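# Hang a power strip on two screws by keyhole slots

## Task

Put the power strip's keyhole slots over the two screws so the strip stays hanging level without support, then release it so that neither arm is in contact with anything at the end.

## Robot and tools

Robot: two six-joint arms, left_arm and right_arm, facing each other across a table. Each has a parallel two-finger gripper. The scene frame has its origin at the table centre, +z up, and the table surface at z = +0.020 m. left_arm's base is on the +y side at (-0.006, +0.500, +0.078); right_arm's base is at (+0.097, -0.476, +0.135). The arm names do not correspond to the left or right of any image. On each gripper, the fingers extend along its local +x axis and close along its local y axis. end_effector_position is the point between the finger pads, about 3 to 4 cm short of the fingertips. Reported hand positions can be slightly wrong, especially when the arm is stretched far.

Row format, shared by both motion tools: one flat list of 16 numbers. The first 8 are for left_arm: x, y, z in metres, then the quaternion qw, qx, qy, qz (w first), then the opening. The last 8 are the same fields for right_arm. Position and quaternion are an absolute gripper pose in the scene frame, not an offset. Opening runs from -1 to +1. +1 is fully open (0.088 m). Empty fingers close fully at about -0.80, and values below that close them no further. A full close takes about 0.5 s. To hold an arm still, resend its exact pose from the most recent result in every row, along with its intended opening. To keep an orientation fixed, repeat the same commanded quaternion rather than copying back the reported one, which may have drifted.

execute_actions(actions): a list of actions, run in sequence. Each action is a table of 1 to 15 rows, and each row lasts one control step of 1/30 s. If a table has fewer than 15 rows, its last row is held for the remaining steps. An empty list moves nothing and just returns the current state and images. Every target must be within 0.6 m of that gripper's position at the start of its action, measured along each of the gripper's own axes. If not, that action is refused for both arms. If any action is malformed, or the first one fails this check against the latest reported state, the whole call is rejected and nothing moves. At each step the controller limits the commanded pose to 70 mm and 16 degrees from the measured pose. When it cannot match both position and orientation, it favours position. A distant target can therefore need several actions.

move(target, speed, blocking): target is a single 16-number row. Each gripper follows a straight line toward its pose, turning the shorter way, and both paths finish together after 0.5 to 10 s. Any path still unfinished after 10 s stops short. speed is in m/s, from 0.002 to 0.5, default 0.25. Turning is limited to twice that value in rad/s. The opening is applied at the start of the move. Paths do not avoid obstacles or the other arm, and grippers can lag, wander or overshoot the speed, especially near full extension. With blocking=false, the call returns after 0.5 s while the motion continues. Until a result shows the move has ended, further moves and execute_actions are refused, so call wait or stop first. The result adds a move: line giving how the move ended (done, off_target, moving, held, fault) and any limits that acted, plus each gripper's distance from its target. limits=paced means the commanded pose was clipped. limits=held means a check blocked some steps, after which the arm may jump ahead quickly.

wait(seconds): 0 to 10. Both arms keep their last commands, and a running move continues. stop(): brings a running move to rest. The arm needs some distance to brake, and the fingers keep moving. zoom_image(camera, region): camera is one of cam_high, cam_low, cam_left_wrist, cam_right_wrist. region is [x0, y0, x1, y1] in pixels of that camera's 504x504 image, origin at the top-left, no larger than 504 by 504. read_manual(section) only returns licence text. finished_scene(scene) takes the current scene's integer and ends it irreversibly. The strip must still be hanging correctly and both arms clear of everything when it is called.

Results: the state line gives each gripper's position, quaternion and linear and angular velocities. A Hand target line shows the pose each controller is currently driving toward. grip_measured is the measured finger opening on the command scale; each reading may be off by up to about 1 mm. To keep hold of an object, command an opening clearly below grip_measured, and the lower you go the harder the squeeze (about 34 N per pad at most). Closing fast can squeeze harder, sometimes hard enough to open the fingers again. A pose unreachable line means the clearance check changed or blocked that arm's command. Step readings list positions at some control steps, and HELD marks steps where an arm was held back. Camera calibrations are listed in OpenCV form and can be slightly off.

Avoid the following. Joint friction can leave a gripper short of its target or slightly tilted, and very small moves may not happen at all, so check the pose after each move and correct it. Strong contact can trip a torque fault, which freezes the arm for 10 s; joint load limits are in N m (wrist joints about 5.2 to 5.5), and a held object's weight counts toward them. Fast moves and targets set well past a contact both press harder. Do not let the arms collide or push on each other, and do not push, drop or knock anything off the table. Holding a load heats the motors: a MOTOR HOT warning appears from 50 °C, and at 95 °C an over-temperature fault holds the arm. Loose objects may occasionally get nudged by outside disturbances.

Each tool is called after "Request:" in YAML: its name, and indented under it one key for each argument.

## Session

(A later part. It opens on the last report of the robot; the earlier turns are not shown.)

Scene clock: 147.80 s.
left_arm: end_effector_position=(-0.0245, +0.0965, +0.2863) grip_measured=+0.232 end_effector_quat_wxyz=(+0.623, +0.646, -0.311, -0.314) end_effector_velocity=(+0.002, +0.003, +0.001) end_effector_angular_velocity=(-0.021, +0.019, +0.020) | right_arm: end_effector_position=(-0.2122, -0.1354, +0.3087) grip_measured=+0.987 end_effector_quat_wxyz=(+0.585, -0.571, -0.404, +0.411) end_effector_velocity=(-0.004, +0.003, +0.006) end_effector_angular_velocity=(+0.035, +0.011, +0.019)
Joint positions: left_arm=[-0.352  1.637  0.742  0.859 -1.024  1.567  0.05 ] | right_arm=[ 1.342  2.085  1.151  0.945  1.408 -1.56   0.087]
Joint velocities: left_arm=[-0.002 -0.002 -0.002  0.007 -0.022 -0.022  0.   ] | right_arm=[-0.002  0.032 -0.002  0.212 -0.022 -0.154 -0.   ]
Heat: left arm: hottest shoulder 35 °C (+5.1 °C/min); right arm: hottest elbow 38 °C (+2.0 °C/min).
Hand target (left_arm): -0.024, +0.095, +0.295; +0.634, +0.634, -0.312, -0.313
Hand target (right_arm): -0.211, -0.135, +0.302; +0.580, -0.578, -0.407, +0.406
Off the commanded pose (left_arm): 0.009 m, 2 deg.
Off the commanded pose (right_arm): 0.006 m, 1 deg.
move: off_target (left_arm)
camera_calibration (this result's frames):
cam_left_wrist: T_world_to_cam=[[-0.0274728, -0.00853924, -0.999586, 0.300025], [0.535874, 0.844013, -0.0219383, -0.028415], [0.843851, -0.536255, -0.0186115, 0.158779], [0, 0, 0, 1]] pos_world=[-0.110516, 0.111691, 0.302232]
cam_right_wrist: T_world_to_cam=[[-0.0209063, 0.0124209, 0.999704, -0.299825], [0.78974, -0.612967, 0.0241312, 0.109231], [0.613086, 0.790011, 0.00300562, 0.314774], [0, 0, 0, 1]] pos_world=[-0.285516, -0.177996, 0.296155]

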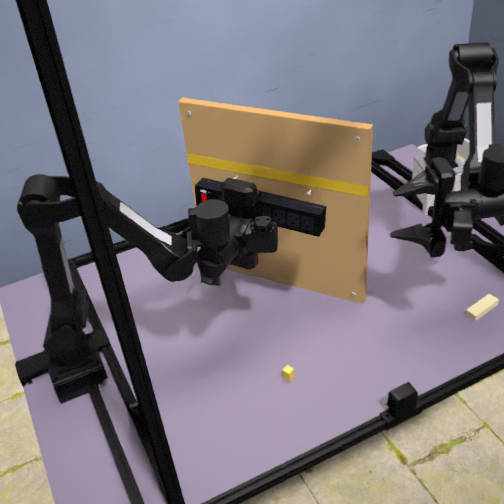

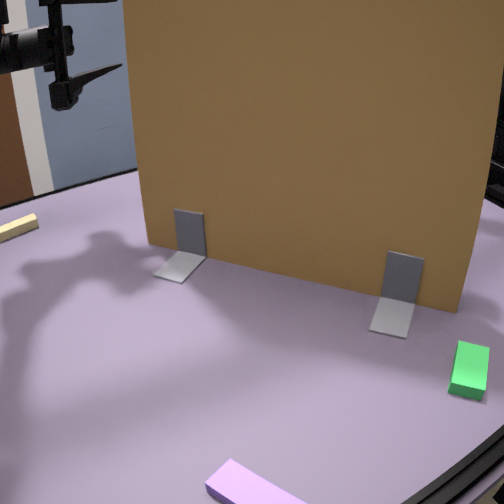

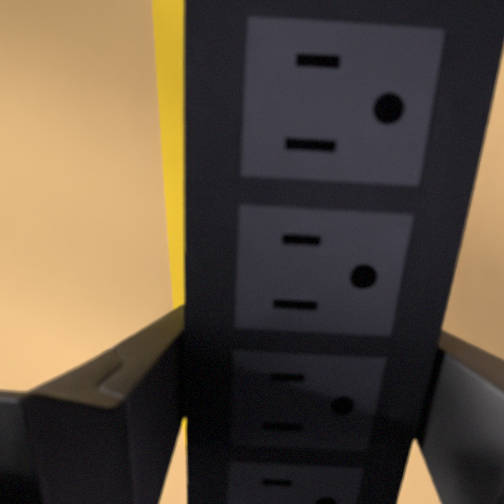

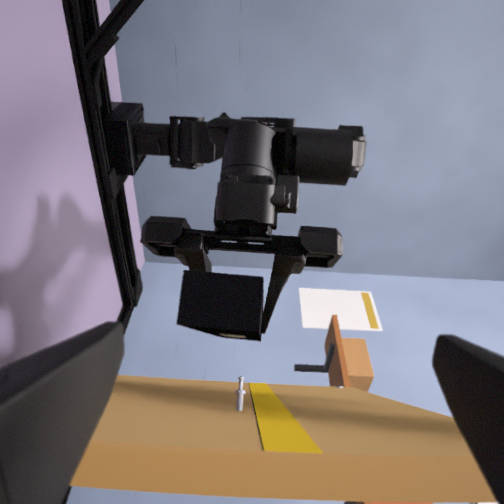

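Request:
execute_actions:
  actions:
    - [[-0.022,0.092,0.300,0.64,0.629,-0.315,-0.312,-0.3,-0.208,-0.138,0.303,0.5792,-0.5792,-0.4056,0.4056,1],[-0.021,0.090,0.305,0.643,0.624,-0.317,-0.312,-0.3,-0.206,-0.141,0.303,0.5792,-0.5792,-0.4056,0.4056,1],[-0.020,0.089,0.310,0.647,0.619,-0.319,-0.312,-0.3,-0.204,-0.143,0.303,0.5792,-0.5792,-0.4056,0.4056,1],[-0.019,0.088,0.315,0.6507,0.6143,-0.3209,-0.3113,-0.3,-0.202,-0.146,0.303,0.5792,-0.5792,-0.4056,0.4056,1],[-0.018,0.087,0.320,0.6507,0.6143,-0.3209,-0.3113,-0.3,-0.2,-0.148,0.303,0.5792,-0.5792,-0.4056,0.4056,1],[-0.018,0.086,0.325,0.6507,0.6143,-0.3209,-0.3113,-0.3,-0.198,-0.151,0.303,0.5792,-0.5792,-0.4056,0.4056,1]]

Request:
move:
  target: [-0.009,0.0745,0.305,0.6507,0.6143,-0.3209,-0.3113,-0.3,-0.198,-0.151,0.303,0.5792,-0.5792,-0.4056,0.4056,1]
  speed: 0.05

Request:
zoom_image:
  camera: "cam_right_wrist"
  region: [170, 270, 310, 410]

Request:
zoom_image:
  camera: "cam_high"
  region: [180, 130, 380, 250]

Scene clock: 172.40 s.
left_arm: end_effector_position=(-0.0188, +0.0881, +0.2982) grip_measured=+0.232 end_effector_quat_wxyz=(+0.624, +0.641, -0.317, -0.314) end_effector_velocity=(-0.001, -0.005, +0.010) end_effector_angular_velocity=(-0.011, +0.008, -0.005) | right_arm: end_effector_position=(-0.2009, -0.1479, +0.3018) grip_measured=+0.987 end_effector_quat_wxyz=(+0.577, -0.580, -0.407, +0.405) end_effector_velocity=(+0.004, -0.003, +0.003) end_effector_angular_velocity=(-0.001, +0.000, +0.010)
Joint positions: left_arm=[-0.322  1.63   0.777  0.842 -0.984  1.584  0.05 ] | right_arm=[ 1.356  2.055  1.071  0.984  1.427 -1.576  0.087]
Joint velocities: left_arm=[ 0.002 -0.007  0.037 -0.037  0.007 -0.007  0.   ] | right_arm=[ 0.002 -0.027 -0.027 -0.007 -0.007  0.007 -0.   ]
Heat: left arm: hottest wrist pitch 38 °C (+8.1 °C/min); right arm: hottest elbow 36 °C (-1.0 °C/min).
Hand target (left_arm): -0.018, +0.087, +0.325; +0.650, +0.614, -0.321, -0.311
Hand target (right_arm): -0.198, -0.151, +0.303; +0.579, -0.579, -0.406, +0.405
Off the commanded pose (left_arm): 0.027 m, 4 deg.
Off the commanded pose (right_arm): 0.004 m, 0 deg.
Step readings (end_effector_position):
0: left_arm (-0.0243, +0.0965, +0.2861) | right_arm (-0.2122, -0.1352, +0.3089)
1: left_arm (-0.0243, +0.0962, +0.2863) | right_arm (-0.2121, -0.1353, +0.3087)
2: left_arm (-0.0241, +0.0957, +0.2866) | right_arm (-0.2116, -0.1355, +0.3077)
4: left_arm (-0.0227, +0.0945, +0.2875) | right_arm (-0.2092, -0.1371, +0.3049)
8: left_arm (-0.0191, +0.0910, +0.2910) | right_arm (-0.2031, -0.1439, +0.2992)
15: end_effector_position above
camera_calibration (this result's frames):
cam_left_wrist: T_world_to_cam=[[-0.0236825, -0.020159, -0.999516, 0.313053], [0.545444, 0.837616, -0.0298174, -0.0210988], [0.837812, -0.545887, -0.00884125, 0.147524], [0, 0, 0, 1]] pos_world=[-0.104675, 0.104515, 0.313577]
cam_right_wrist: T_world_to_cam=[[-0.0458636, 0.0235917, 0.998669, -0.295593], [0.78598, -0.616173, 0.0506519, 0.0835441], [0.616548, 0.787257, 0.00971729, 0.31601], [0, 0, 0, 1]] pos_world=[-0.274056, -0.19033, 0.287897]

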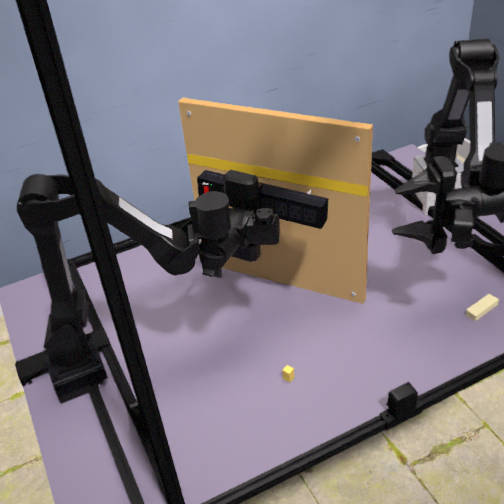

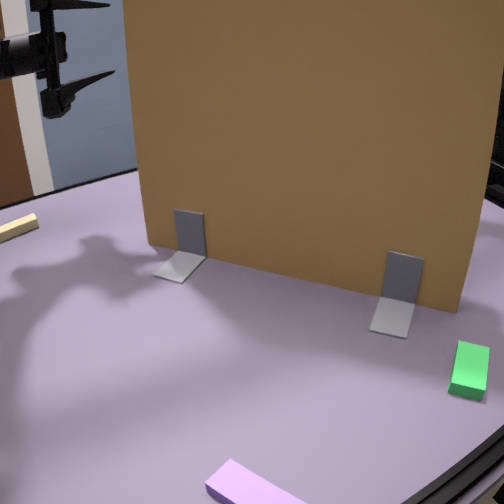

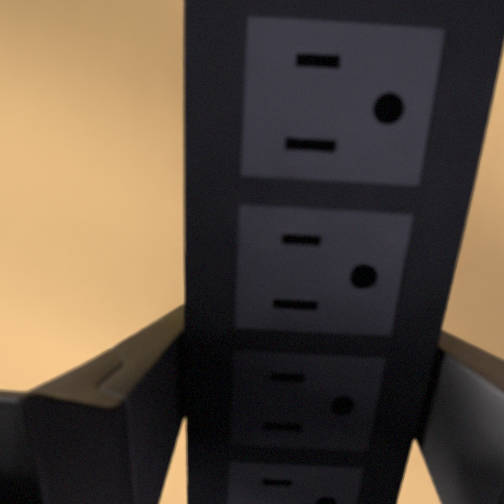

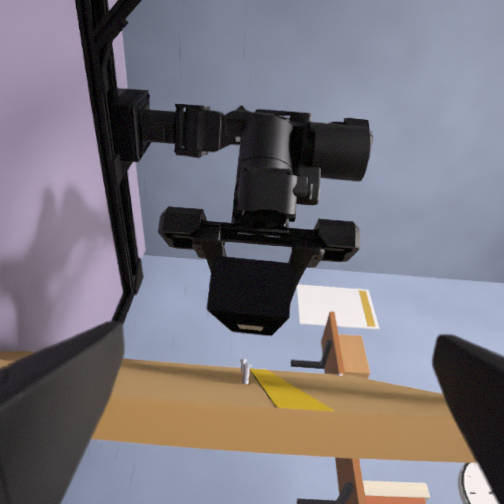

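Scene clock: 173.43 s.
left_arm: end_effector_position=(-0.0089, +0.0791, +0.2881) grip_measured=+0.232 end_effector_quat_wxyz=(+0.630, +0.635, -0.318, -0.314) end_effector_velocity=(-0.002, -0.002, -0.001) end_effector_angular_velocity=(+0.002, -0.005, -0.020) | right_arm: end_effector_position=(-0.2004, -0.1487, +0.3011) grip_measured=+0.987 end_effector_quat_wxyz=(+0.577, -0.581, -0.407, +0.405) end_effector_velocity=(+0.001, +0.000, +0.002) end_effector_angular_velocity=(+0.001, -0.000, +0.005)
Joint positions: left_arm=[-0.283  1.683  0.774  0.911 -0.945  1.582  0.05 ] | right_arm=[ 1.358  2.054  1.067  0.986  1.428 -1.576  0.087]
Joint velocities: left_arm=[ 0.002  0.002 -0.002  0.007  0.022  0.007 -0.   ] | right_arm=[-0.002 -0.007 -0.007  0.007 -0.007 -0.007 -0.   ]
Heat: left arm: hottest wrist pitch 38 °C (+8.1 °C/min); right arm: hottest elbow 35 °C (-2.0 °C/min).
Hand target (left_arm): -0.009, +0.075, +0.305; +0.650, +0.614, -0.321, -0.311
Hand target (right_arm): -0.198, -0.151, +0.303; +0.579, -0.579, -0.406, +0.406
Off the commanded pose (left_arm): 0.017 m, 3 deg.
Off the commanded pose (right_arm): 0.004 m, 0 deg.
move: off_target (left_arm)
camera_calibration (this result's frames):
cam_left_wrist: T_world_to_cam=[[-0.0296201, -0.0347692, -0.998956, 0.30397], [0.545218, 0.837069, -0.0453009, -0.0147133], [0.837771, -0.545991, -0.00583725, 0.133429], [0, 0, 0, 1]] pos_world=[-0.0947571, 0.0957358, 0.303765]
cam_right_wrist: T_world_to_cam=[[-0.0468501, 0.024179, 0.998609, -0.294969], [0.78593, -0.616143, 0.0517906, 0.0823982], [0.616538, 0.787263, 0.0098634, 0.316285], [0, 0, 0, 1]] pos_world=[-0.273581, -0.191099, 0.287171]

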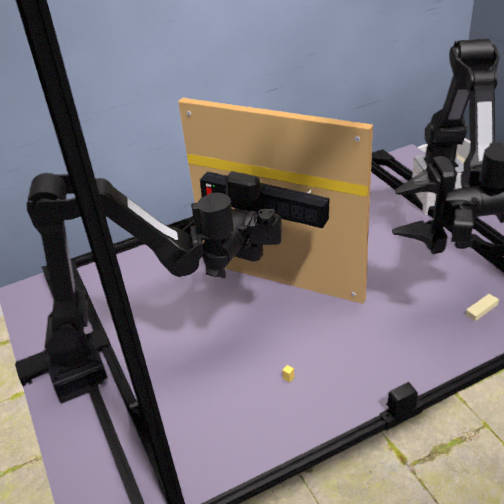

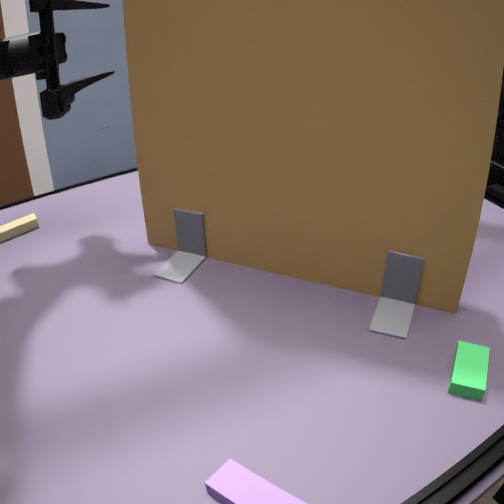

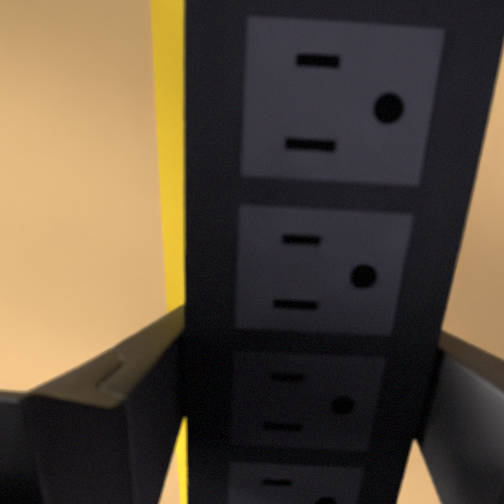

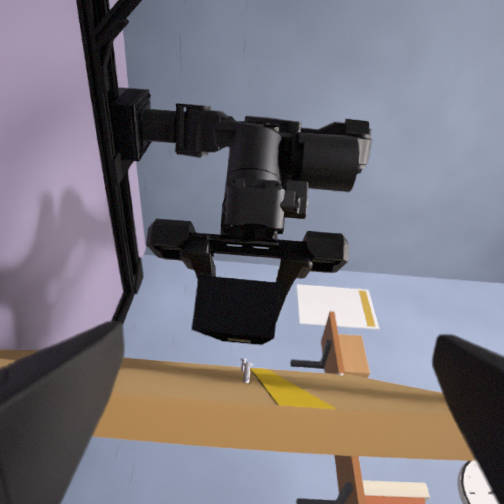

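Region (170, 270, 310, 410) of cam_right_wrist's 504x504 image, scaled by 3.600, with more detail than that image has.

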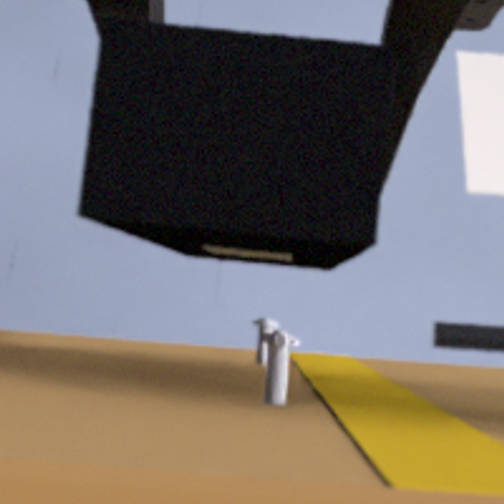

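Region (180, 130, 380, 250) of cam_high's 504x504 image, scaled by 2.520, with more detail than that image has; it fills the top 302 rows of this view, and the rest is white.

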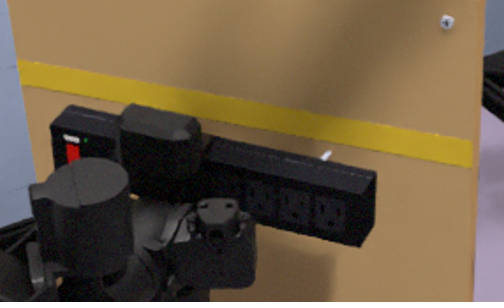

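Request:
zoom_image:
  camera: "cam_high"
  region: [290, 175, 346, 231]

Request:
zoom_image:
  camera: "cam_high"
  region: [193, 155, 249, 211]

Region (290, 175, 346, 231) of cam_high's 504x504 image, scaled by 9.000, with more detail than that image has.

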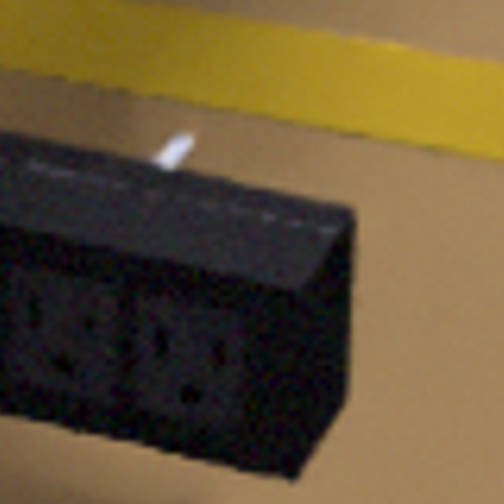

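Region (193, 155, 249, 211) of cam_high's 504x504 image, scaled by 9.000, with more detail than that image has.

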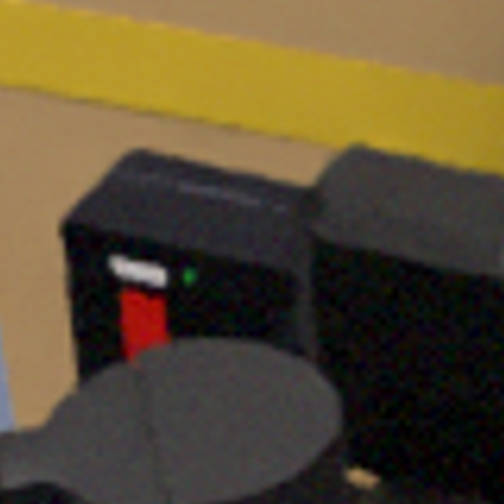

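Request:
execute_actions:
  actions:
    - [[-0.0083,0.0733,0.3063,0.653,0.612,-0.3214,-0.3108,-0.3,-0.197,-0.152,0.305,0.5792,-0.5792,-0.4056,0.4056,1],[-0.0077,0.0722,0.3077,0.6554,0.6093,-0.3219,-0.3102,-0.3,-0.197,-0.153,0.307,0.5792,-0.5792,-0.4056,0.4056,1],[-0.007,0.071,0.309,0.6578,0.6068,-0.3224,-0.3097,-0.3,-0.196,-0.154,0.309,0.5792,-0.5792,-0.4056,0.4056,1],[-0.0063,0.0698,0.3103,0.66,0.6044,-0.3228,-0.3092,-0.3,-0.195,-0.155,0.311,0.5792,-0.5792,-0.4056,0.4056,1],[-0.0057,0.0687,0.3117,0.6625,0.602,-0.3233,-0.3086,-0.3,-0.194,-0.156,0.313,0.5792,-0.5792,-0.4056,0.4056,1],[-0.005,0.0675,0.313,0.6648,0.5994,-0.3238,-0.3081,-0.3,-0.194,-0.156,0.315,0.5792,-0.5792,-0.4056,0.4056,1]]
    - [[-0.005,0.0675,0.313,0.6648,0.5994,-0.3238,-0.3081,-0.3,-0.194,-0.156,0.315,0.5792,-0.5792,-0.4056,0.4056,1]]

Request:
zoom_image:
  camera: "cam_right_wrist"
  region: [170, 270, 310, 410]

Request:
zoom_image:
  camera: "cam_high"
  region: [290, 175, 346, 231]

Request:
zoom_image:
  camera: "cam_high"
  region: [193, 155, 249, 211]

Scene clock: 193.07 s.
left_arm: end_effector_position=(-0.0048, +0.0722, +0.2946) grip_measured=+0.231 end_effector_quat_wxyz=(+0.644, +0.622, -0.320, -0.311) end_effector_velocity=(-0.000, +0.003, -0.003) end_effector_angular_velocity=(+0.008, +0.003, +0.014) | right_arm: end_effector_position=(-0.1963, -0.1536, +0.3139) grip_measured=+0.987 end_effector_quat_wxyz=(+0.579, -0.579, -0.407, +0.406) end_effector_velocity=(-0.002, -0.000, -0.002) end_effector_angular_velocity=(-0.013, -0.031, +0.010)
Joint positions: left_arm=[-0.265  1.702  0.797  0.946 -0.926  1.582  0.05 ] | right_arm=[ 1.364  2.005  1.052  0.956  1.434 -1.576  0.087]
Joint velocities: left_arm=[-0.007 -0.002 -0.007 -0.007 -0.022 -0.007 -0.   ] | right_arm=[ 0.002  0.002 -0.002 -0.007 -0.007 -0.022 -0.   ]
Heat: left arm: hottest wrist pitch 40 °C (+7.1 °C/min); right arm: hottest shoulder 38 °C (+0.0 °C/min).
Hand target (left_arm): -0.005, +0.068, +0.313; +0.664, +0.599, -0.324, -0.308
Hand target (right_arm): -0.194, -0.156, +0.315; +0.579, -0.579, -0.406, +0.406
Off the commanded pose (left_arm): 0.019 m, 4 deg.
Off the commanded pose (right_arm): 0.004 m, 0 deg.
Step readings (end_effector_position; steps 1 to 15: 1st action; 16 to 30: 2nd action):
0: left_arm (-0.0090, +0.0789, +0.2881) | right_arm (-0.2003, -0.1488, +0.3013)
1: left_arm (-0.0089, +0.0788, +0.2882) | right_arm (-0.2001, -0.1489, +0.3016)
2: left_arm (-0.0089, +0.0786, +0.2882) | right_arm (-0.1999, -0.1491, +0.3020)
4: left_arm (-0.0082, +0.0777, +0.2890) | right_arm (-0.1990, -0.1501, +0.3036)
8: left_arm (-0.0059, +0.0746, +0.2923) | right_arm (-0.1972, -0.1524, +0.3104)
15: left_arm (-0.0049, +0.0726, +0.2951) | right_arm (-0.1965, -0.1534, +0.3138)
16: left_arm (-0.0050, +0.0725, +0.2949) | right_arm (-0.1965, -0.1535, +0.3138)
17: left_arm (-0.0050, +0.0724, +0.2948) | right_arm (-0.1965, -0.1535, +0.3137)
19: left_arm (-0.0050, +0.0723, +0.2945) | right_arm (-0.1964, -0.1535, +0.3136)
23: left_arm (-0.0049, +0.0722, +0.2944) | right_arm (-0.1963, -0.1536, +0.3139)
30: end_effector_position above
camera_calibration (this result's frames):
cam_left_wrist: T_world_to_cam=[[-0.0404337, -0.0724652, -0.996551, 0.312245], [0.544203, 0.834859, -0.0827879, 0.000325196], [0.837978, -0.545674, 0.00567941, 0.122771], [0, 0, 0, 1]] pos_world=[-0.0904314, 0.0893484, 0.310497]
cam_right_wrist: T_world_to_cam=[[-0.0421235, 0.0217074, 0.998877, -0.306967], [0.785927, -0.616565, 0.0465423, 0.0770386], [0.616883, 0.787004, 0.00891146, 0.317783], [0, 0, 0, 1]] pos_world=[-0.269512, -0.195934, 0.300205]

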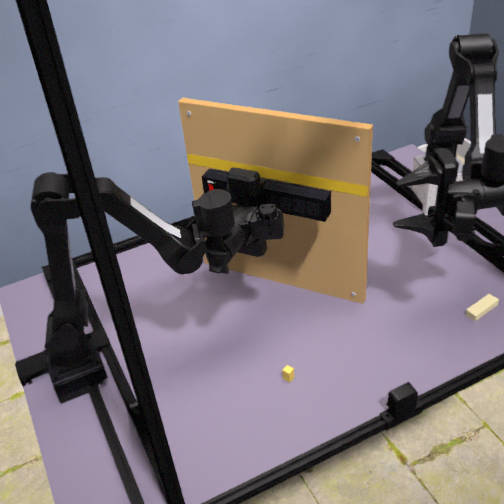

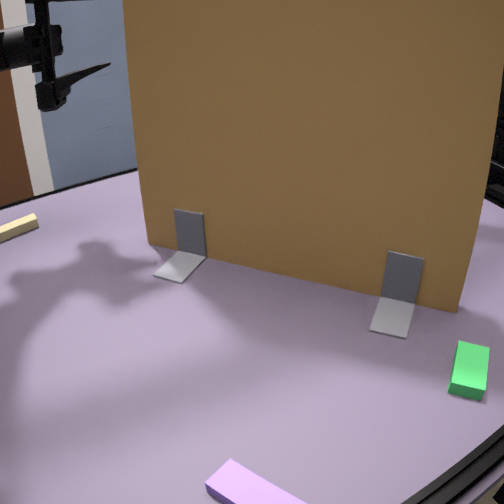

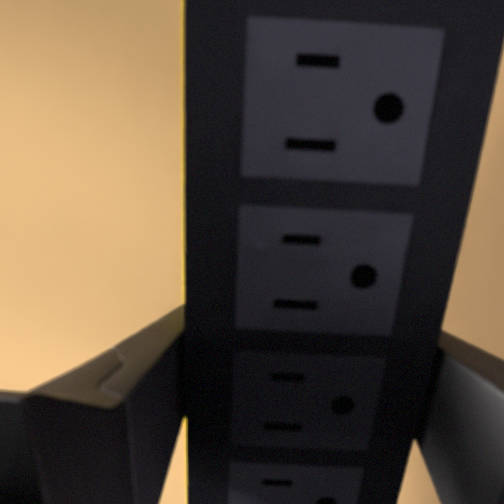

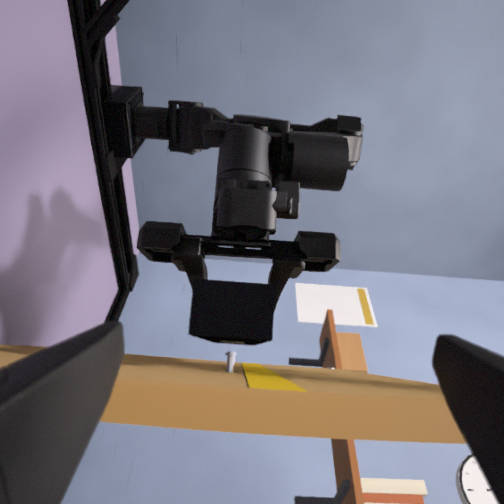

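Region (170, 270, 310, 410) of cam_right_wrist's 504x504 image, scaled by 3.600, with more detail than that image has.

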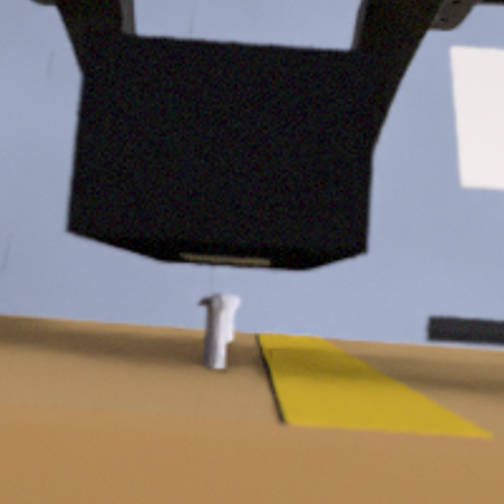

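Region (290, 175, 346, 231) of cam_high's 504x504 image, scaled by 9.000, with more detail than that image has.

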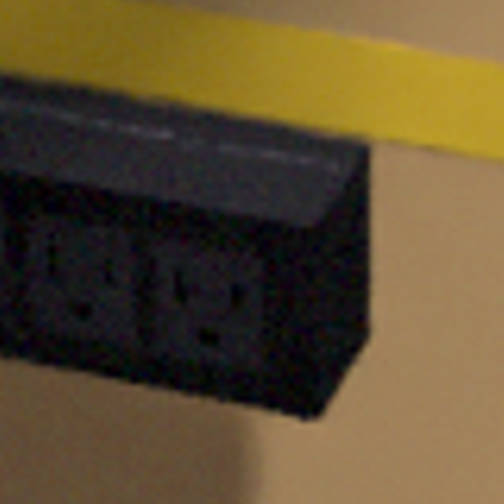

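Region (193, 155, 249, 211) of cam_high's 504x504 image, scaled by 9.000, with more detail than that image has.

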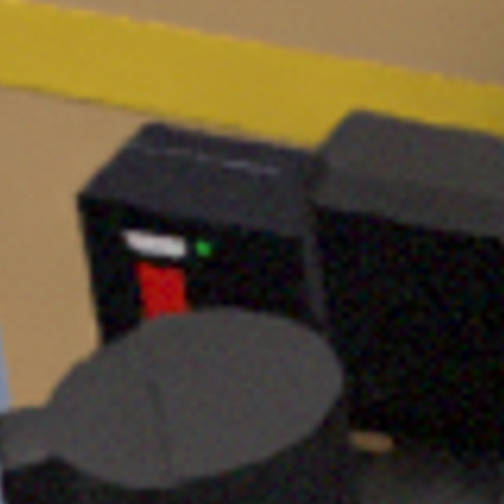

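Request:
execute_actions:
  actions:
    - [[-0.004,0.0664,0.3133,0.6648,0.5994,-0.3238,-0.3081,-0.3,-0.194,-0.156,0.315,0.5792,-0.5792,-0.4056,0.4056,1],[-0.003,0.0652,0.3136,0.6648,0.5994,-0.3238,-0.3081,-0.3,-0.194,-0.156,0.315,0.5792,-0.5792,-0.4056,0.4056,1],[-0.002,0.0641,0.3139,0.6648,0.5994,-0.3238,-0.3081,-0.3,-0.194,-0.156,0.315,0.5792,-0.5792,-0.4056,0.4056,1],[-0.001,0.063,0.3142,0.6648,0.5994,-0.3238,-0.3081,-0.3,-0.194,-0.156,0.315,0.5792,-0.5792,-0.4056,0.4056,1],[0.0,0.0618,0.3145,0.6648,0.5994,-0.3238,-0.3081,-0.3,-0.194,-0.156,0.315,0.5792,-0.5792,-0.4056,0.4056,1],[0.0009,0.0607,0.3148,0.6648,0.5994,-0.3238,-0.3081,-0.3,-0.194,-0.156,0.315,0.5792,-0.5792,-0.4056,0.4056,1]]
    - [[0.0009,0.0607,0.3148,0.6648,0.5994,-0.3238,-0.3081,-0.3,-0.194,-0.156,0.315,0.5792,-0.5792,-0.4056,0.4056,1]]

Request:
zoom_image:
  camera: "cam_right_wrist"
  region: [170, 270, 310, 410]

Request:
zoom_image:
  camera: "cam_high"
  region: [290, 175, 346, 231]

Scene clock: 200.90 s.
left_arm: end_effector_position=(+0.0011, +0.0654, +0.2967) grip_measured=+0.231 end_effector_quat_wxyz=(+0.645, +0.620, -0.320, -0.311) end_effector_velocity=(-0.000, +0.001, -0.001) end_effector_angular_velocity=(-0.006, +0.016, +0.004) | right_arm: end_effector_position=(-0.1962, -0.1538, +0.3138) grip_measured=+0.987 end_effector_quat_wxyz=(+0.578, -0.579, -0.407, +0.406) end_effector_velocity=(-0.000, +0.001, -0.001) end_effector_angular_velocity=(-0.001, -0.005, +0.005)
Joint positions: left_arm=[-0.242  1.714  0.821  0.937 -0.904  1.579  0.05 ] | right_arm=[ 1.364  2.004  1.051  0.956  1.435 -1.576  0.087]
Joint velocities: left_arm=[-0.002 -0.002 -0.002 -0.007 -0.007 -0.022 -0.   ] | right_arm=[-0.002  0.002 -0.002  0.007 -0.007 -0.007 -0.   ]
Heat: left arm: hottest wrist pitch 41 °C (+7.1 °C/min); right arm: hottest shoulder 39 °C (+1.0 °C/min).
Hand target (left_arm): +0.001, +0.061, +0.315; +0.665, +0.599, -0.324, -0.308
Hand target (right_arm): -0.194, -0.156, +0.315; +0.579, -0.579, -0.406, +0.405
Off the commanded pose (left_arm): 0.019 m, 3 deg.
Off the commanded pose (right_arm): 0.003 m, 0 deg.
Step readings (end_effector_position; steps 1 to 15: 1st action; 16 to 30: 2nd action):
0: left_arm (-0.0048, +0.0720, +0.2945) | right_arm (-0.1963, -0.1537, +0.3139)
1: left_arm (-0.0048, +0.0719, +0.2946) | right_arm (-0.1963, -0.1537, +0.3139)
2: left_arm (-0.0046, +0.0717, +0.2947) | right_arm (-0.1963, -0.1537, +0.3139)
4: left_arm (-0.0038, +0.0705, +0.2952) | right_arm (-0.1963, -0.1537, +0.3139)
8: left_arm (-0.0006, +0.0674, +0.2967) | right_arm (-0.1963, -0.1538, +0.3138)
15: left_arm (+0.0009, +0.0657, +0.2967) | right_arm (-0.1963, -0.1538, +0.3138)
16: left_arm (+0.0009, +0.0657, +0.2967) | right_arm (-0.1963, -0.1538, +0.3138)
17: left_arm (+0.0008, +0.0656, +0.2965) | right_arm (-0.1962, -0.1538, +0.3138)
19: left_arm (+0.0008, +0.0655, +0.2966) | right_arm (-0.1962, -0.1538, +0.3138)
23: left_arm (+0.0009, +0.0654, +0.2967) | right_arm (-0.1962, -0.1538, +0.3138)
30: end_effector_position above
camera_calibration (this result's frames):
cam_left_wrist: T_world_to_cam=[[-0.0427237, -0.0766236, -0.996144, 0.31431], [0.543745, 0.834674, -0.087524, 0.00436674], [0.838163, -0.545387, 0.00600333, 0.114066], [0, 0, 0, 1]] pos_world=[-0.0845517, 0.0826489, 0.312795]
cam_right_wrist: T_world_to_cam=[[-0.0427977, 0.0220628, 0.99884, -0.306929], [0.785895, -0.616549, 0.0472921, 0.076626], [0.616877, 0.787008, 0.00904781, 0.317859], [0, 0, 0, 1]] pos_world=[-0.269436, -0.196142, 0.300073]

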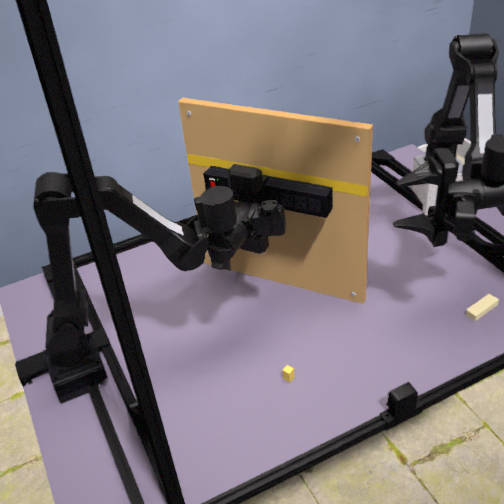

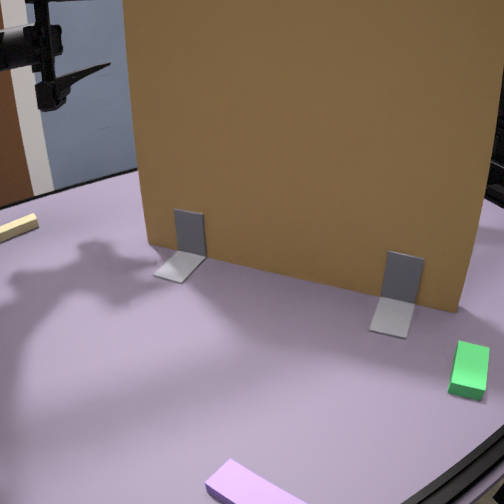

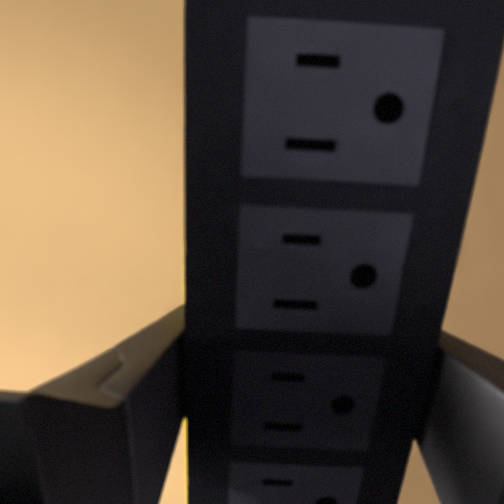

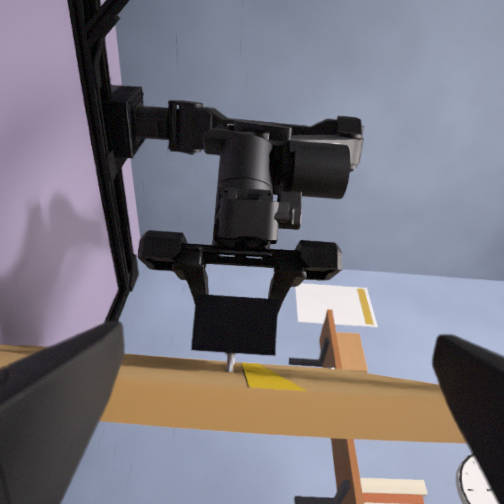

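Region (170, 270, 310, 410) of cam_right_wrist's 504x504 image, scaled by 3.600, with more detail than that image has.

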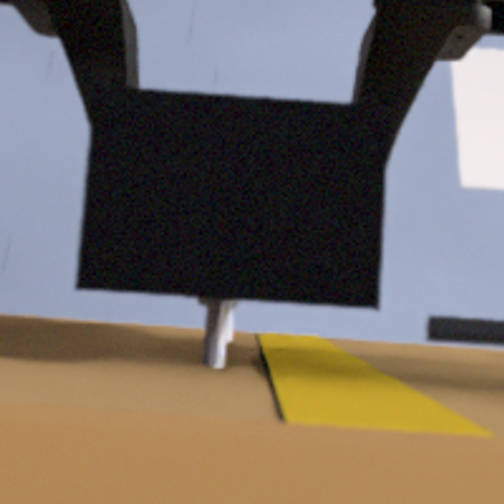

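Region (290, 175, 346, 231) of cam_high's 504x504 image, scaled by 9.000, with more detail than that image has.

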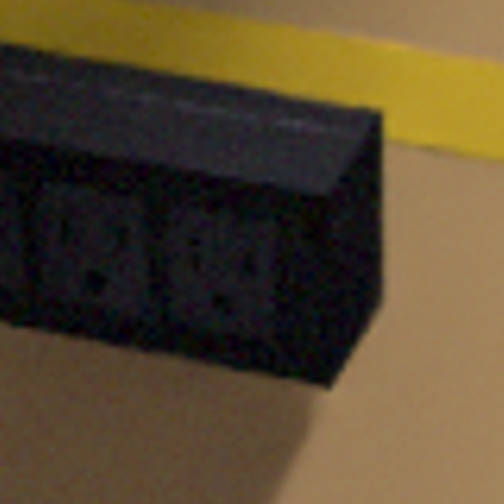

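Request:
execute_actions:
  actions:
    - [[0.0009,0.0603,0.3138,0.6648,0.5994,-0.3238,-0.3081,-0.3,-0.194,-0.156,0.315,0.5792,-0.5792,-0.4056,0.4056,1],[0.0009,0.0603,0.3138,0.6648,0.5994,-0.3238,-0.3081,-0.3,-0.194,-0.156,0.315,0.5792,-0.5792,-0.4056,0.4056,1],[0.0009,0.0603,0.3138,0.6648,0.5994,-0.3238,-0.3081,-0.3,-0.194,-0.156,0.315,0.5792,-0.5792,-0.4056,0.4056,1],[0.0015,0.0595,0.3138,0.6648,0.5994,-0.3238,-0.3081,-0.3,-0.194,-0.156,0.315,0.5792,-0.5792,-0.4056,0.4056,1],[0.0021,0.0587,0.3138,0.6648,0.5994,-0.3238,-0.3081,-0.3,-0.194,-0.156,0.315,0.5792,-0.5792,-0.4056,0.4056,1],[0.0027,0.0579,0.3138,0.6648,0.5994,-0.3238,-0.3081,-0.3,-0.194,-0.156,0.315,0.5792,-0.5792,-0.4056,0.4056,1],[0.0033,0.0571,0.3138,0.6648,0.5994,-0.3238,-0.3081,-0.3,-0.194,-0.156,0.315,0.5792,-0.5792,-0.4056,0.4056,1],[0.0039,0.0563,0.3138,0.6648,0.5994,-0.3238,-0.3081,-0.3,-0.194,-0.156,0.315,0.5792,-0.5792,-0.4056,0.4056,1],[0.0045,0.0555,0.3138,0.6648,0.5994,-0.3238,-0.3081,-0.3,-0.194,-0.156,0.315,0.5792,-0.5792,-0.4056,0.4056,1]]
    - [[0.0045,0.0555,0.3138,0.6648,0.5994,-0.3238,-0.3081,-0.3,-0.194,-0.156,0.315,0.5792,-0.5792,-0.4056,0.4056,1]]

Request:
zoom_image:
  camera: "cam_right_wrist"
  region: [170, 270, 310, 410]

Request:
zoom_image:
  camera: "cam_high"
  region: [193, 155, 249, 211]

Scene clock: 207.93 s.
left_arm: end_effector_position=(+0.0029, +0.0612, +0.2957) grip_measured=+0.229 end_effector_quat_wxyz=(+0.645, +0.620, -0.320, -0.311) end_effector_velocity=(+0.002, +0.003, -0.001) end_effector_angular_velocity=(+0.003, +0.005, +0.019) | right_arm: end_effector_position=(-0.1961, -0.1538, +0.3140) grip_measured=+0.987 end_effector_quat_wxyz=(+0.579, -0.579, -0.407, +0.406) end_effector_velocity=(-0.003, +0.000, -0.000) end_effector_angular_velocity=(-0.001, +0.000, +0.024)
Joint positions: left_arm=[-0.233  1.729  0.834  0.937 -0.894  1.577  0.05 ] | right_arm=[ 1.364  2.003  1.051  0.956  1.435 -1.575  0.087]
Joint velocities: left_arm=[-0.002 -0.002 -0.002 -0.007 -0.022 -0.007  0.   ] | right_arm=[ 0.002 -0.002 -0.002 -0.007 -0.022  0.007 -0.   ]
Heat: left arm: hottest wrist pitch 41 °C (+6.1 °C/min); right arm: hottest shoulder 40 °C (+2.0 °C/min).
Hand target (left_arm): +0.005, +0.056, +0.314; +0.665, +0.599, -0.324, -0.308
Hand target (right_arm): -0.194, -0.156, +0.315; +0.579, -0.579, -0.406, +0.406
Off the commanded pose (left_arm): 0.019 m, 3 deg.
Off the commanded pose (right_arm): 0.003 m, 0 deg.
Step readings (end_effector_position; steps 1 to 15: 1st action; 16 to 30: 2nd action):
0: left_arm (+0.0010, +0.0653, +0.2966) | right_arm (-0.1961, -0.1538, +0.3140)
1: left_arm (+0.0010, +0.0653, +0.2966) | right_arm (-0.1961, -0.1538, +0.3140)
2: left_arm (+0.0010, +0.0652, +0.2966) | right_arm (-0.1961, -0.1538, +0.3140)
4: left_arm (+0.0009, +0.0650, +0.2961) | right_arm (-0.1961, -0.1538, +0.3140)
8: left_arm (+0.0014, +0.0637, +0.2955) | right_arm (-0.1961, -0.1538, +0.3140)
15: left_arm (+0.0022, +0.0620, +0.2957) | right_arm (-0.1961, -0.1538, +0.3140)
16: left_arm (+0.0024, +0.0619, +0.2959) | right_arm (-0.1961, -0.1538, +0.3140)
17: left_arm (+0.0024, +0.0619, +0.2957) | right_arm (-0.1961, -0.1538, +0.3140)
19: left_arm (+0.0025, +0.0618, +0.2957) | right_arm (-0.1961, -0.1538, +0.3140)
23: left_arm (+0.0029, +0.0612, +0.2957) | right_arm (-0.1961, -0.1538, +0.3140)
30: end_effector_position above
camera_calibration (this result's frames):
cam_left_wrist: T_world_to_cam=[[-0.0432219, -0.0761349, -0.99616, 0.312965], [0.54437, 0.834282, -0.0873822, 0.0068109], [0.837731, -0.546056, 0.00538625, 0.110482], [0, 0, 0, 1]] pos_world=[-0.0827349, 0.0784746, 0.311763]
cam_right_wrist: T_world_to_cam=[[-0.0421019, 0.0217561, 0.998876, -0.307036], [0.785928, -0.616563, 0.0465554, 0.0767346], [0.616883, 0.787005, 0.0088598, 0.317895], [0, 0, 0, 1]] pos_world=[-0.269339, -0.196193, 0.300302]

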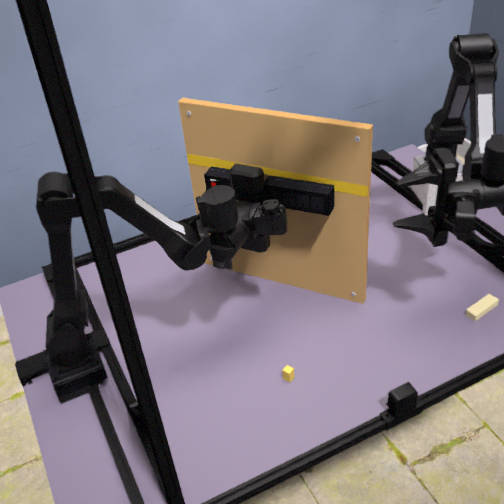

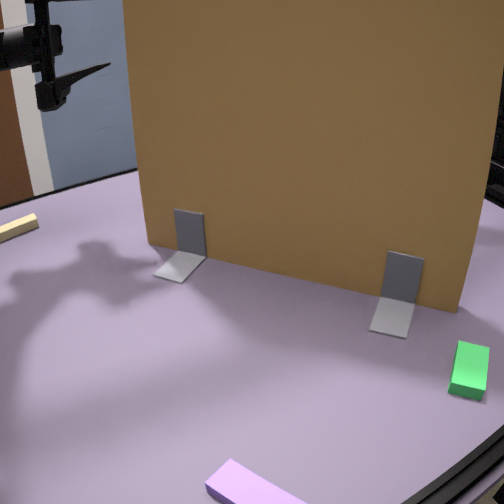

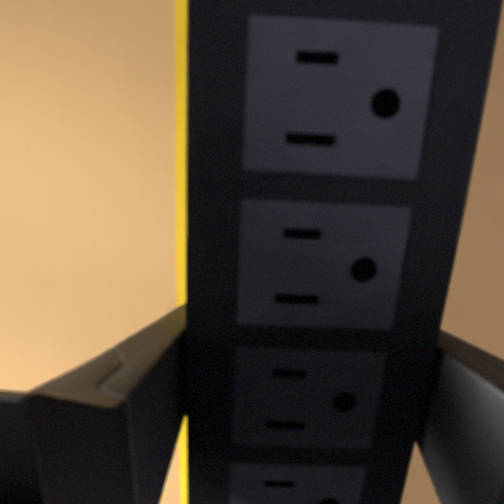

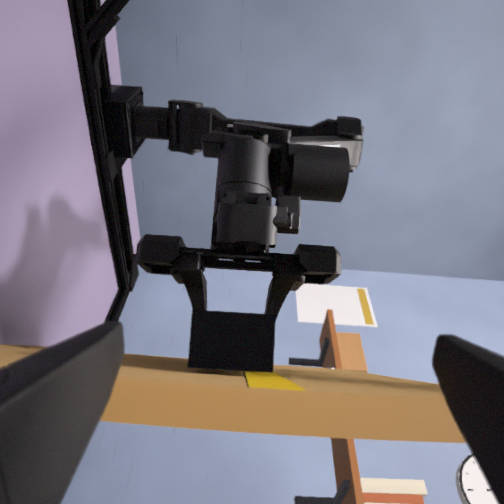

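Region (170, 270, 310, 410) of cam_right_wrist's 504x504 image, scaled by 3.600, with more detail than that image has.

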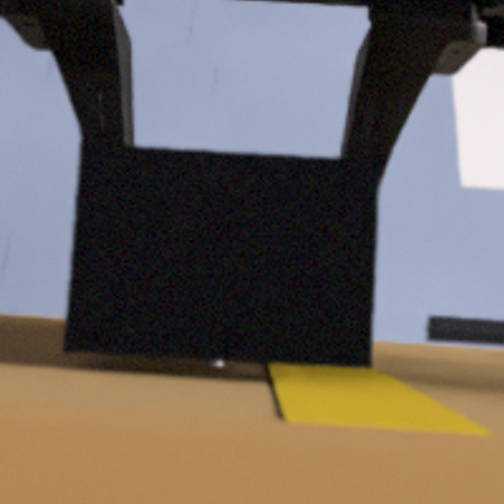

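Region (193, 155, 249, 211) of cam_high's 504x504 image, scaled by 9.000, with more detail than that image has.

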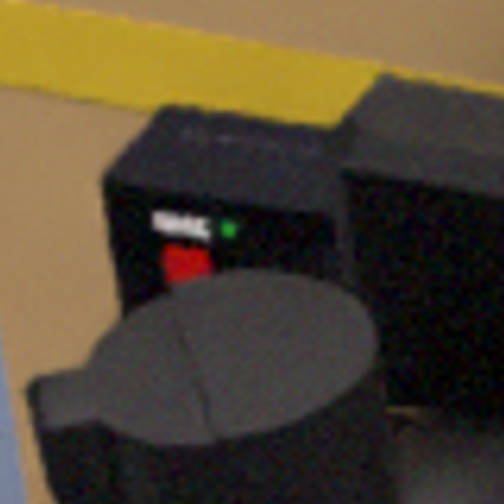

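Request:
execute_actions:
  actions:
    - [[0.0045,0.0555,0.3138,0.663,0.6014,-0.3247,-0.3071,-0.5,-0.194,-0.156,0.315,0.5792,-0.5792,-0.4056,0.4056,1],[0.0045,0.0555,0.3138,0.663,0.6014,-0.3247,-0.3071,-0.5,-0.194,-0.156,0.315,0.5792,-0.5792,-0.4056,0.4056,1],[0.0045,0.0555,0.3138,0.6612,0.6034,-0.3256,-0.3062,-0.5,-0.194,-0.156,0.315,0.5792,-0.5792,-0.4056,0.4056,1],[0.0045,0.0555,0.3138,0.6612,0.6034,-0.3256,-0.3062,-0.5,-0.194,-0.156,0.315,0.5792,-0.5792,-0.4056,0.4056,1],[0.0045,0.0555,0.3138,0.6594,0.6054,-0.3266,-0.3052,-0.5,-0.194,-0.156,0.315,0.5792,-0.5792,-0.4056,0.4056,1],[0.0045,0.0555,0.3138,0.6594,0.6054,-0.3266,-0.3052,-0.5,-0.194,-0.156,0.315,0.5792,-0.5792,-0.4056,0.4056,1],[0.0045,0.0555,0.3138,0.6576,0.6074,-0.3275,-0.3042,-0.5,-0.194,-0.156,0.315,0.5792,-0.5792,-0.4056,0.4056,1]]
    - [[0.0051,0.0547,0.3138,0.6576,0.6074,-0.3275,-0.3042,-0.5,-0.194,-0.156,0.315,0.5792,-0.5792,-0.4056,0.4056,1]]

Request:
zoom_image:
  camera: "cam_high"
  region: [193, 155, 249, 211]

Request:
zoom_image:
  camera: "cam_high"
  region: [290, 175, 346, 231]

Scene clock: 226.50 s.
left_arm: end_effector_position=(+0.0047, +0.0598, +0.2962) grip_measured=+0.229 end_effector_quat_wxyz=(+0.640, +0.626, -0.323, -0.308) end_effector_velocity=(-0.002, +0.001, -0.003) end_effector_angular_velocity=(+0.016, -0.009, -0.010) | right_arm: end_effector_position=(-0.1961, -0.1540, +0.3139) grip_measured=+0.987 end_effector_quat_wxyz=(+0.578, -0.579, -0.407, +0.406) end_effector_velocity=(+0.002, +0.002, -0.002) end_effector_angular_velocity=(-0.013, -0.026, -0.000)
Joint positions: left_arm=[-0.227  1.731  0.838  0.936 -0.888  1.596  0.05 ] | right_arm=[ 1.364  2.003  1.05   0.956  1.435 -1.575  0.087]
Joint velocities: left_arm=[-0.002 -0.002 -0.007 -0.007  0.007  0.007 -0.   ] | right_arm=[-0.007 -0.002 -0.002 -0.022 -0.007 -0.007  0.   ]
Heat: left arm: hottest wrist pitch 41 °C (+4.0 °C/min); right arm: hottest shoulder 42 °C (+6.0 °C/min).
Hand target (left_arm): +0.005, +0.055, +0.314; +0.657, +0.607, -0.328, -0.304
Hand target (right_arm): -0.194, -0.156, +0.315; +0.579, -0.579, -0.406, +0.405
Off the commanded pose (left_arm): 0.018 m, 3 deg.
Off the commanded pose (right_arm): 0.003 m, 0 deg.
Step readings (end_effector_position; steps 1 to 15: 1st action; 16 to 30: 2nd action):
0: left_arm (+0.0029, +0.0610, +0.2956) | right_arm (-0.1962, -0.1540, +0.3140)
1: left_arm (+0.0029, +0.0610, +0.2956) | right_arm (-0.1962, -0.1540, +0.3140)
2: left_arm (+0.0029, +0.0610, +0.2956) | right_arm (-0.1962, -0.1540, +0.3140)
4: left_arm (+0.0029, +0.0610, +0.2956) | right_arm (-0.1962, -0.1540, +0.3140)
8: left_arm (+0.0038, +0.0603, +0.2961) | right_arm (-0.1962, -0.1540, +0.3140)
15: left_arm (+0.0048, +0.0602, +0.2959) | right_arm (-0.1962, -0.1540, +0.3140)
16: left_arm (+0.0048, +0.0601, +0.2960) | right_arm (-0.1962, -0.1540, +0.3140)
17: left_arm (+0.0047, +0.0600, +0.2960) | right_arm (-0.1962, -0.1540, +0.3140)
19: left_arm (+0.0047, +0.0598, +0.2961) | right_arm (-0.1962, -0.1540, +0.3140)
23: left_arm (+0.0047, +0.0598, +0.2961) | right_arm (-0.1962, -0.1540, +0.3140)
30: end_effector_position above
camera_calibration (this result's frames):
cam_left_wrist: T_world_to_cam=[[-0.0286218, -0.0663501, -0.997386, 0.313223], [0.545113, 0.835333, -0.0712127, 0.00219518], [0.837874, -0.545726, 0.0122596, 0.106095], [0, 0, 0, 1]] pos_world=[-0.0811259, 0.0768476, 0.31126]
cam_right_wrist: T_world_to_cam=[[-0.0424477, 0.0219169, 0.998858, -0.307004], [0.786147, -0.616255, 0.0469302, 0.0765865], [0.61658, 0.787242, 0.00892868, 0.317987], [0, 0, 0, 1]] pos_world=[-0.269304, -0.196407, 0.30022]

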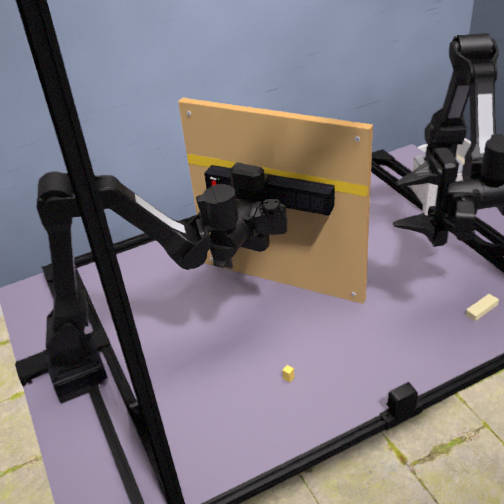

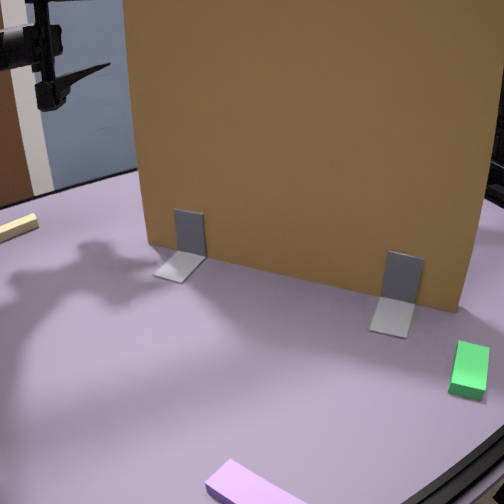

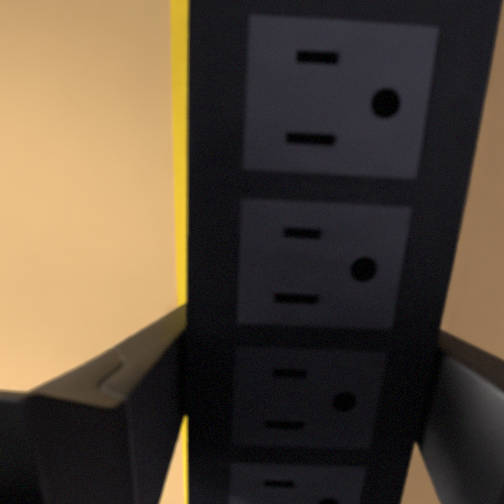

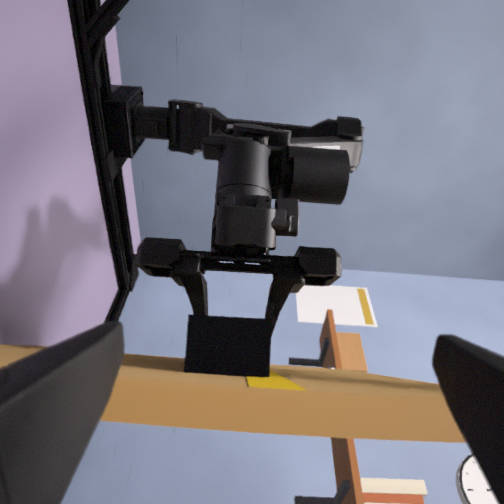

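Region (193, 155, 249, 211) of cam_high's 504x504 image, scaled by 9.000, with more detail than that image has.

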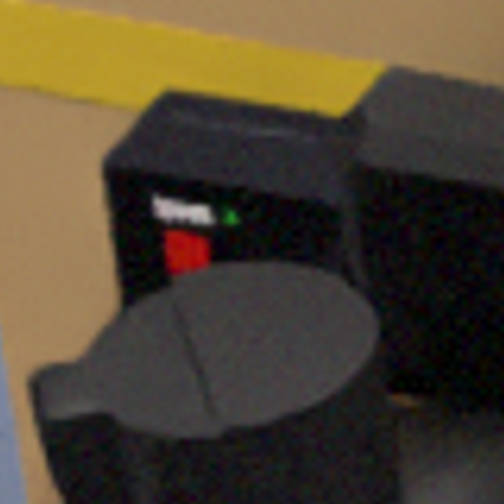

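Region (290, 175, 346, 231) of cam_high's 504x504 image, scaled by 9.000, with more detail than that image has.

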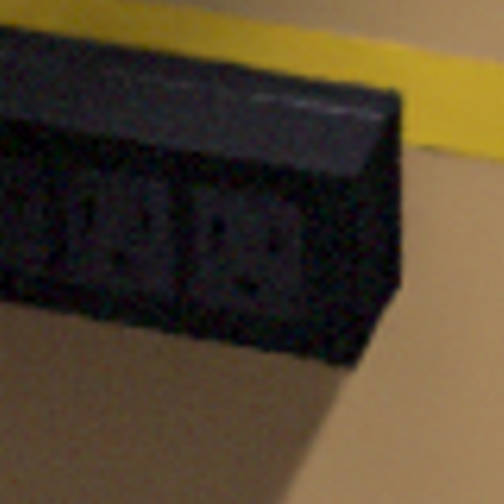

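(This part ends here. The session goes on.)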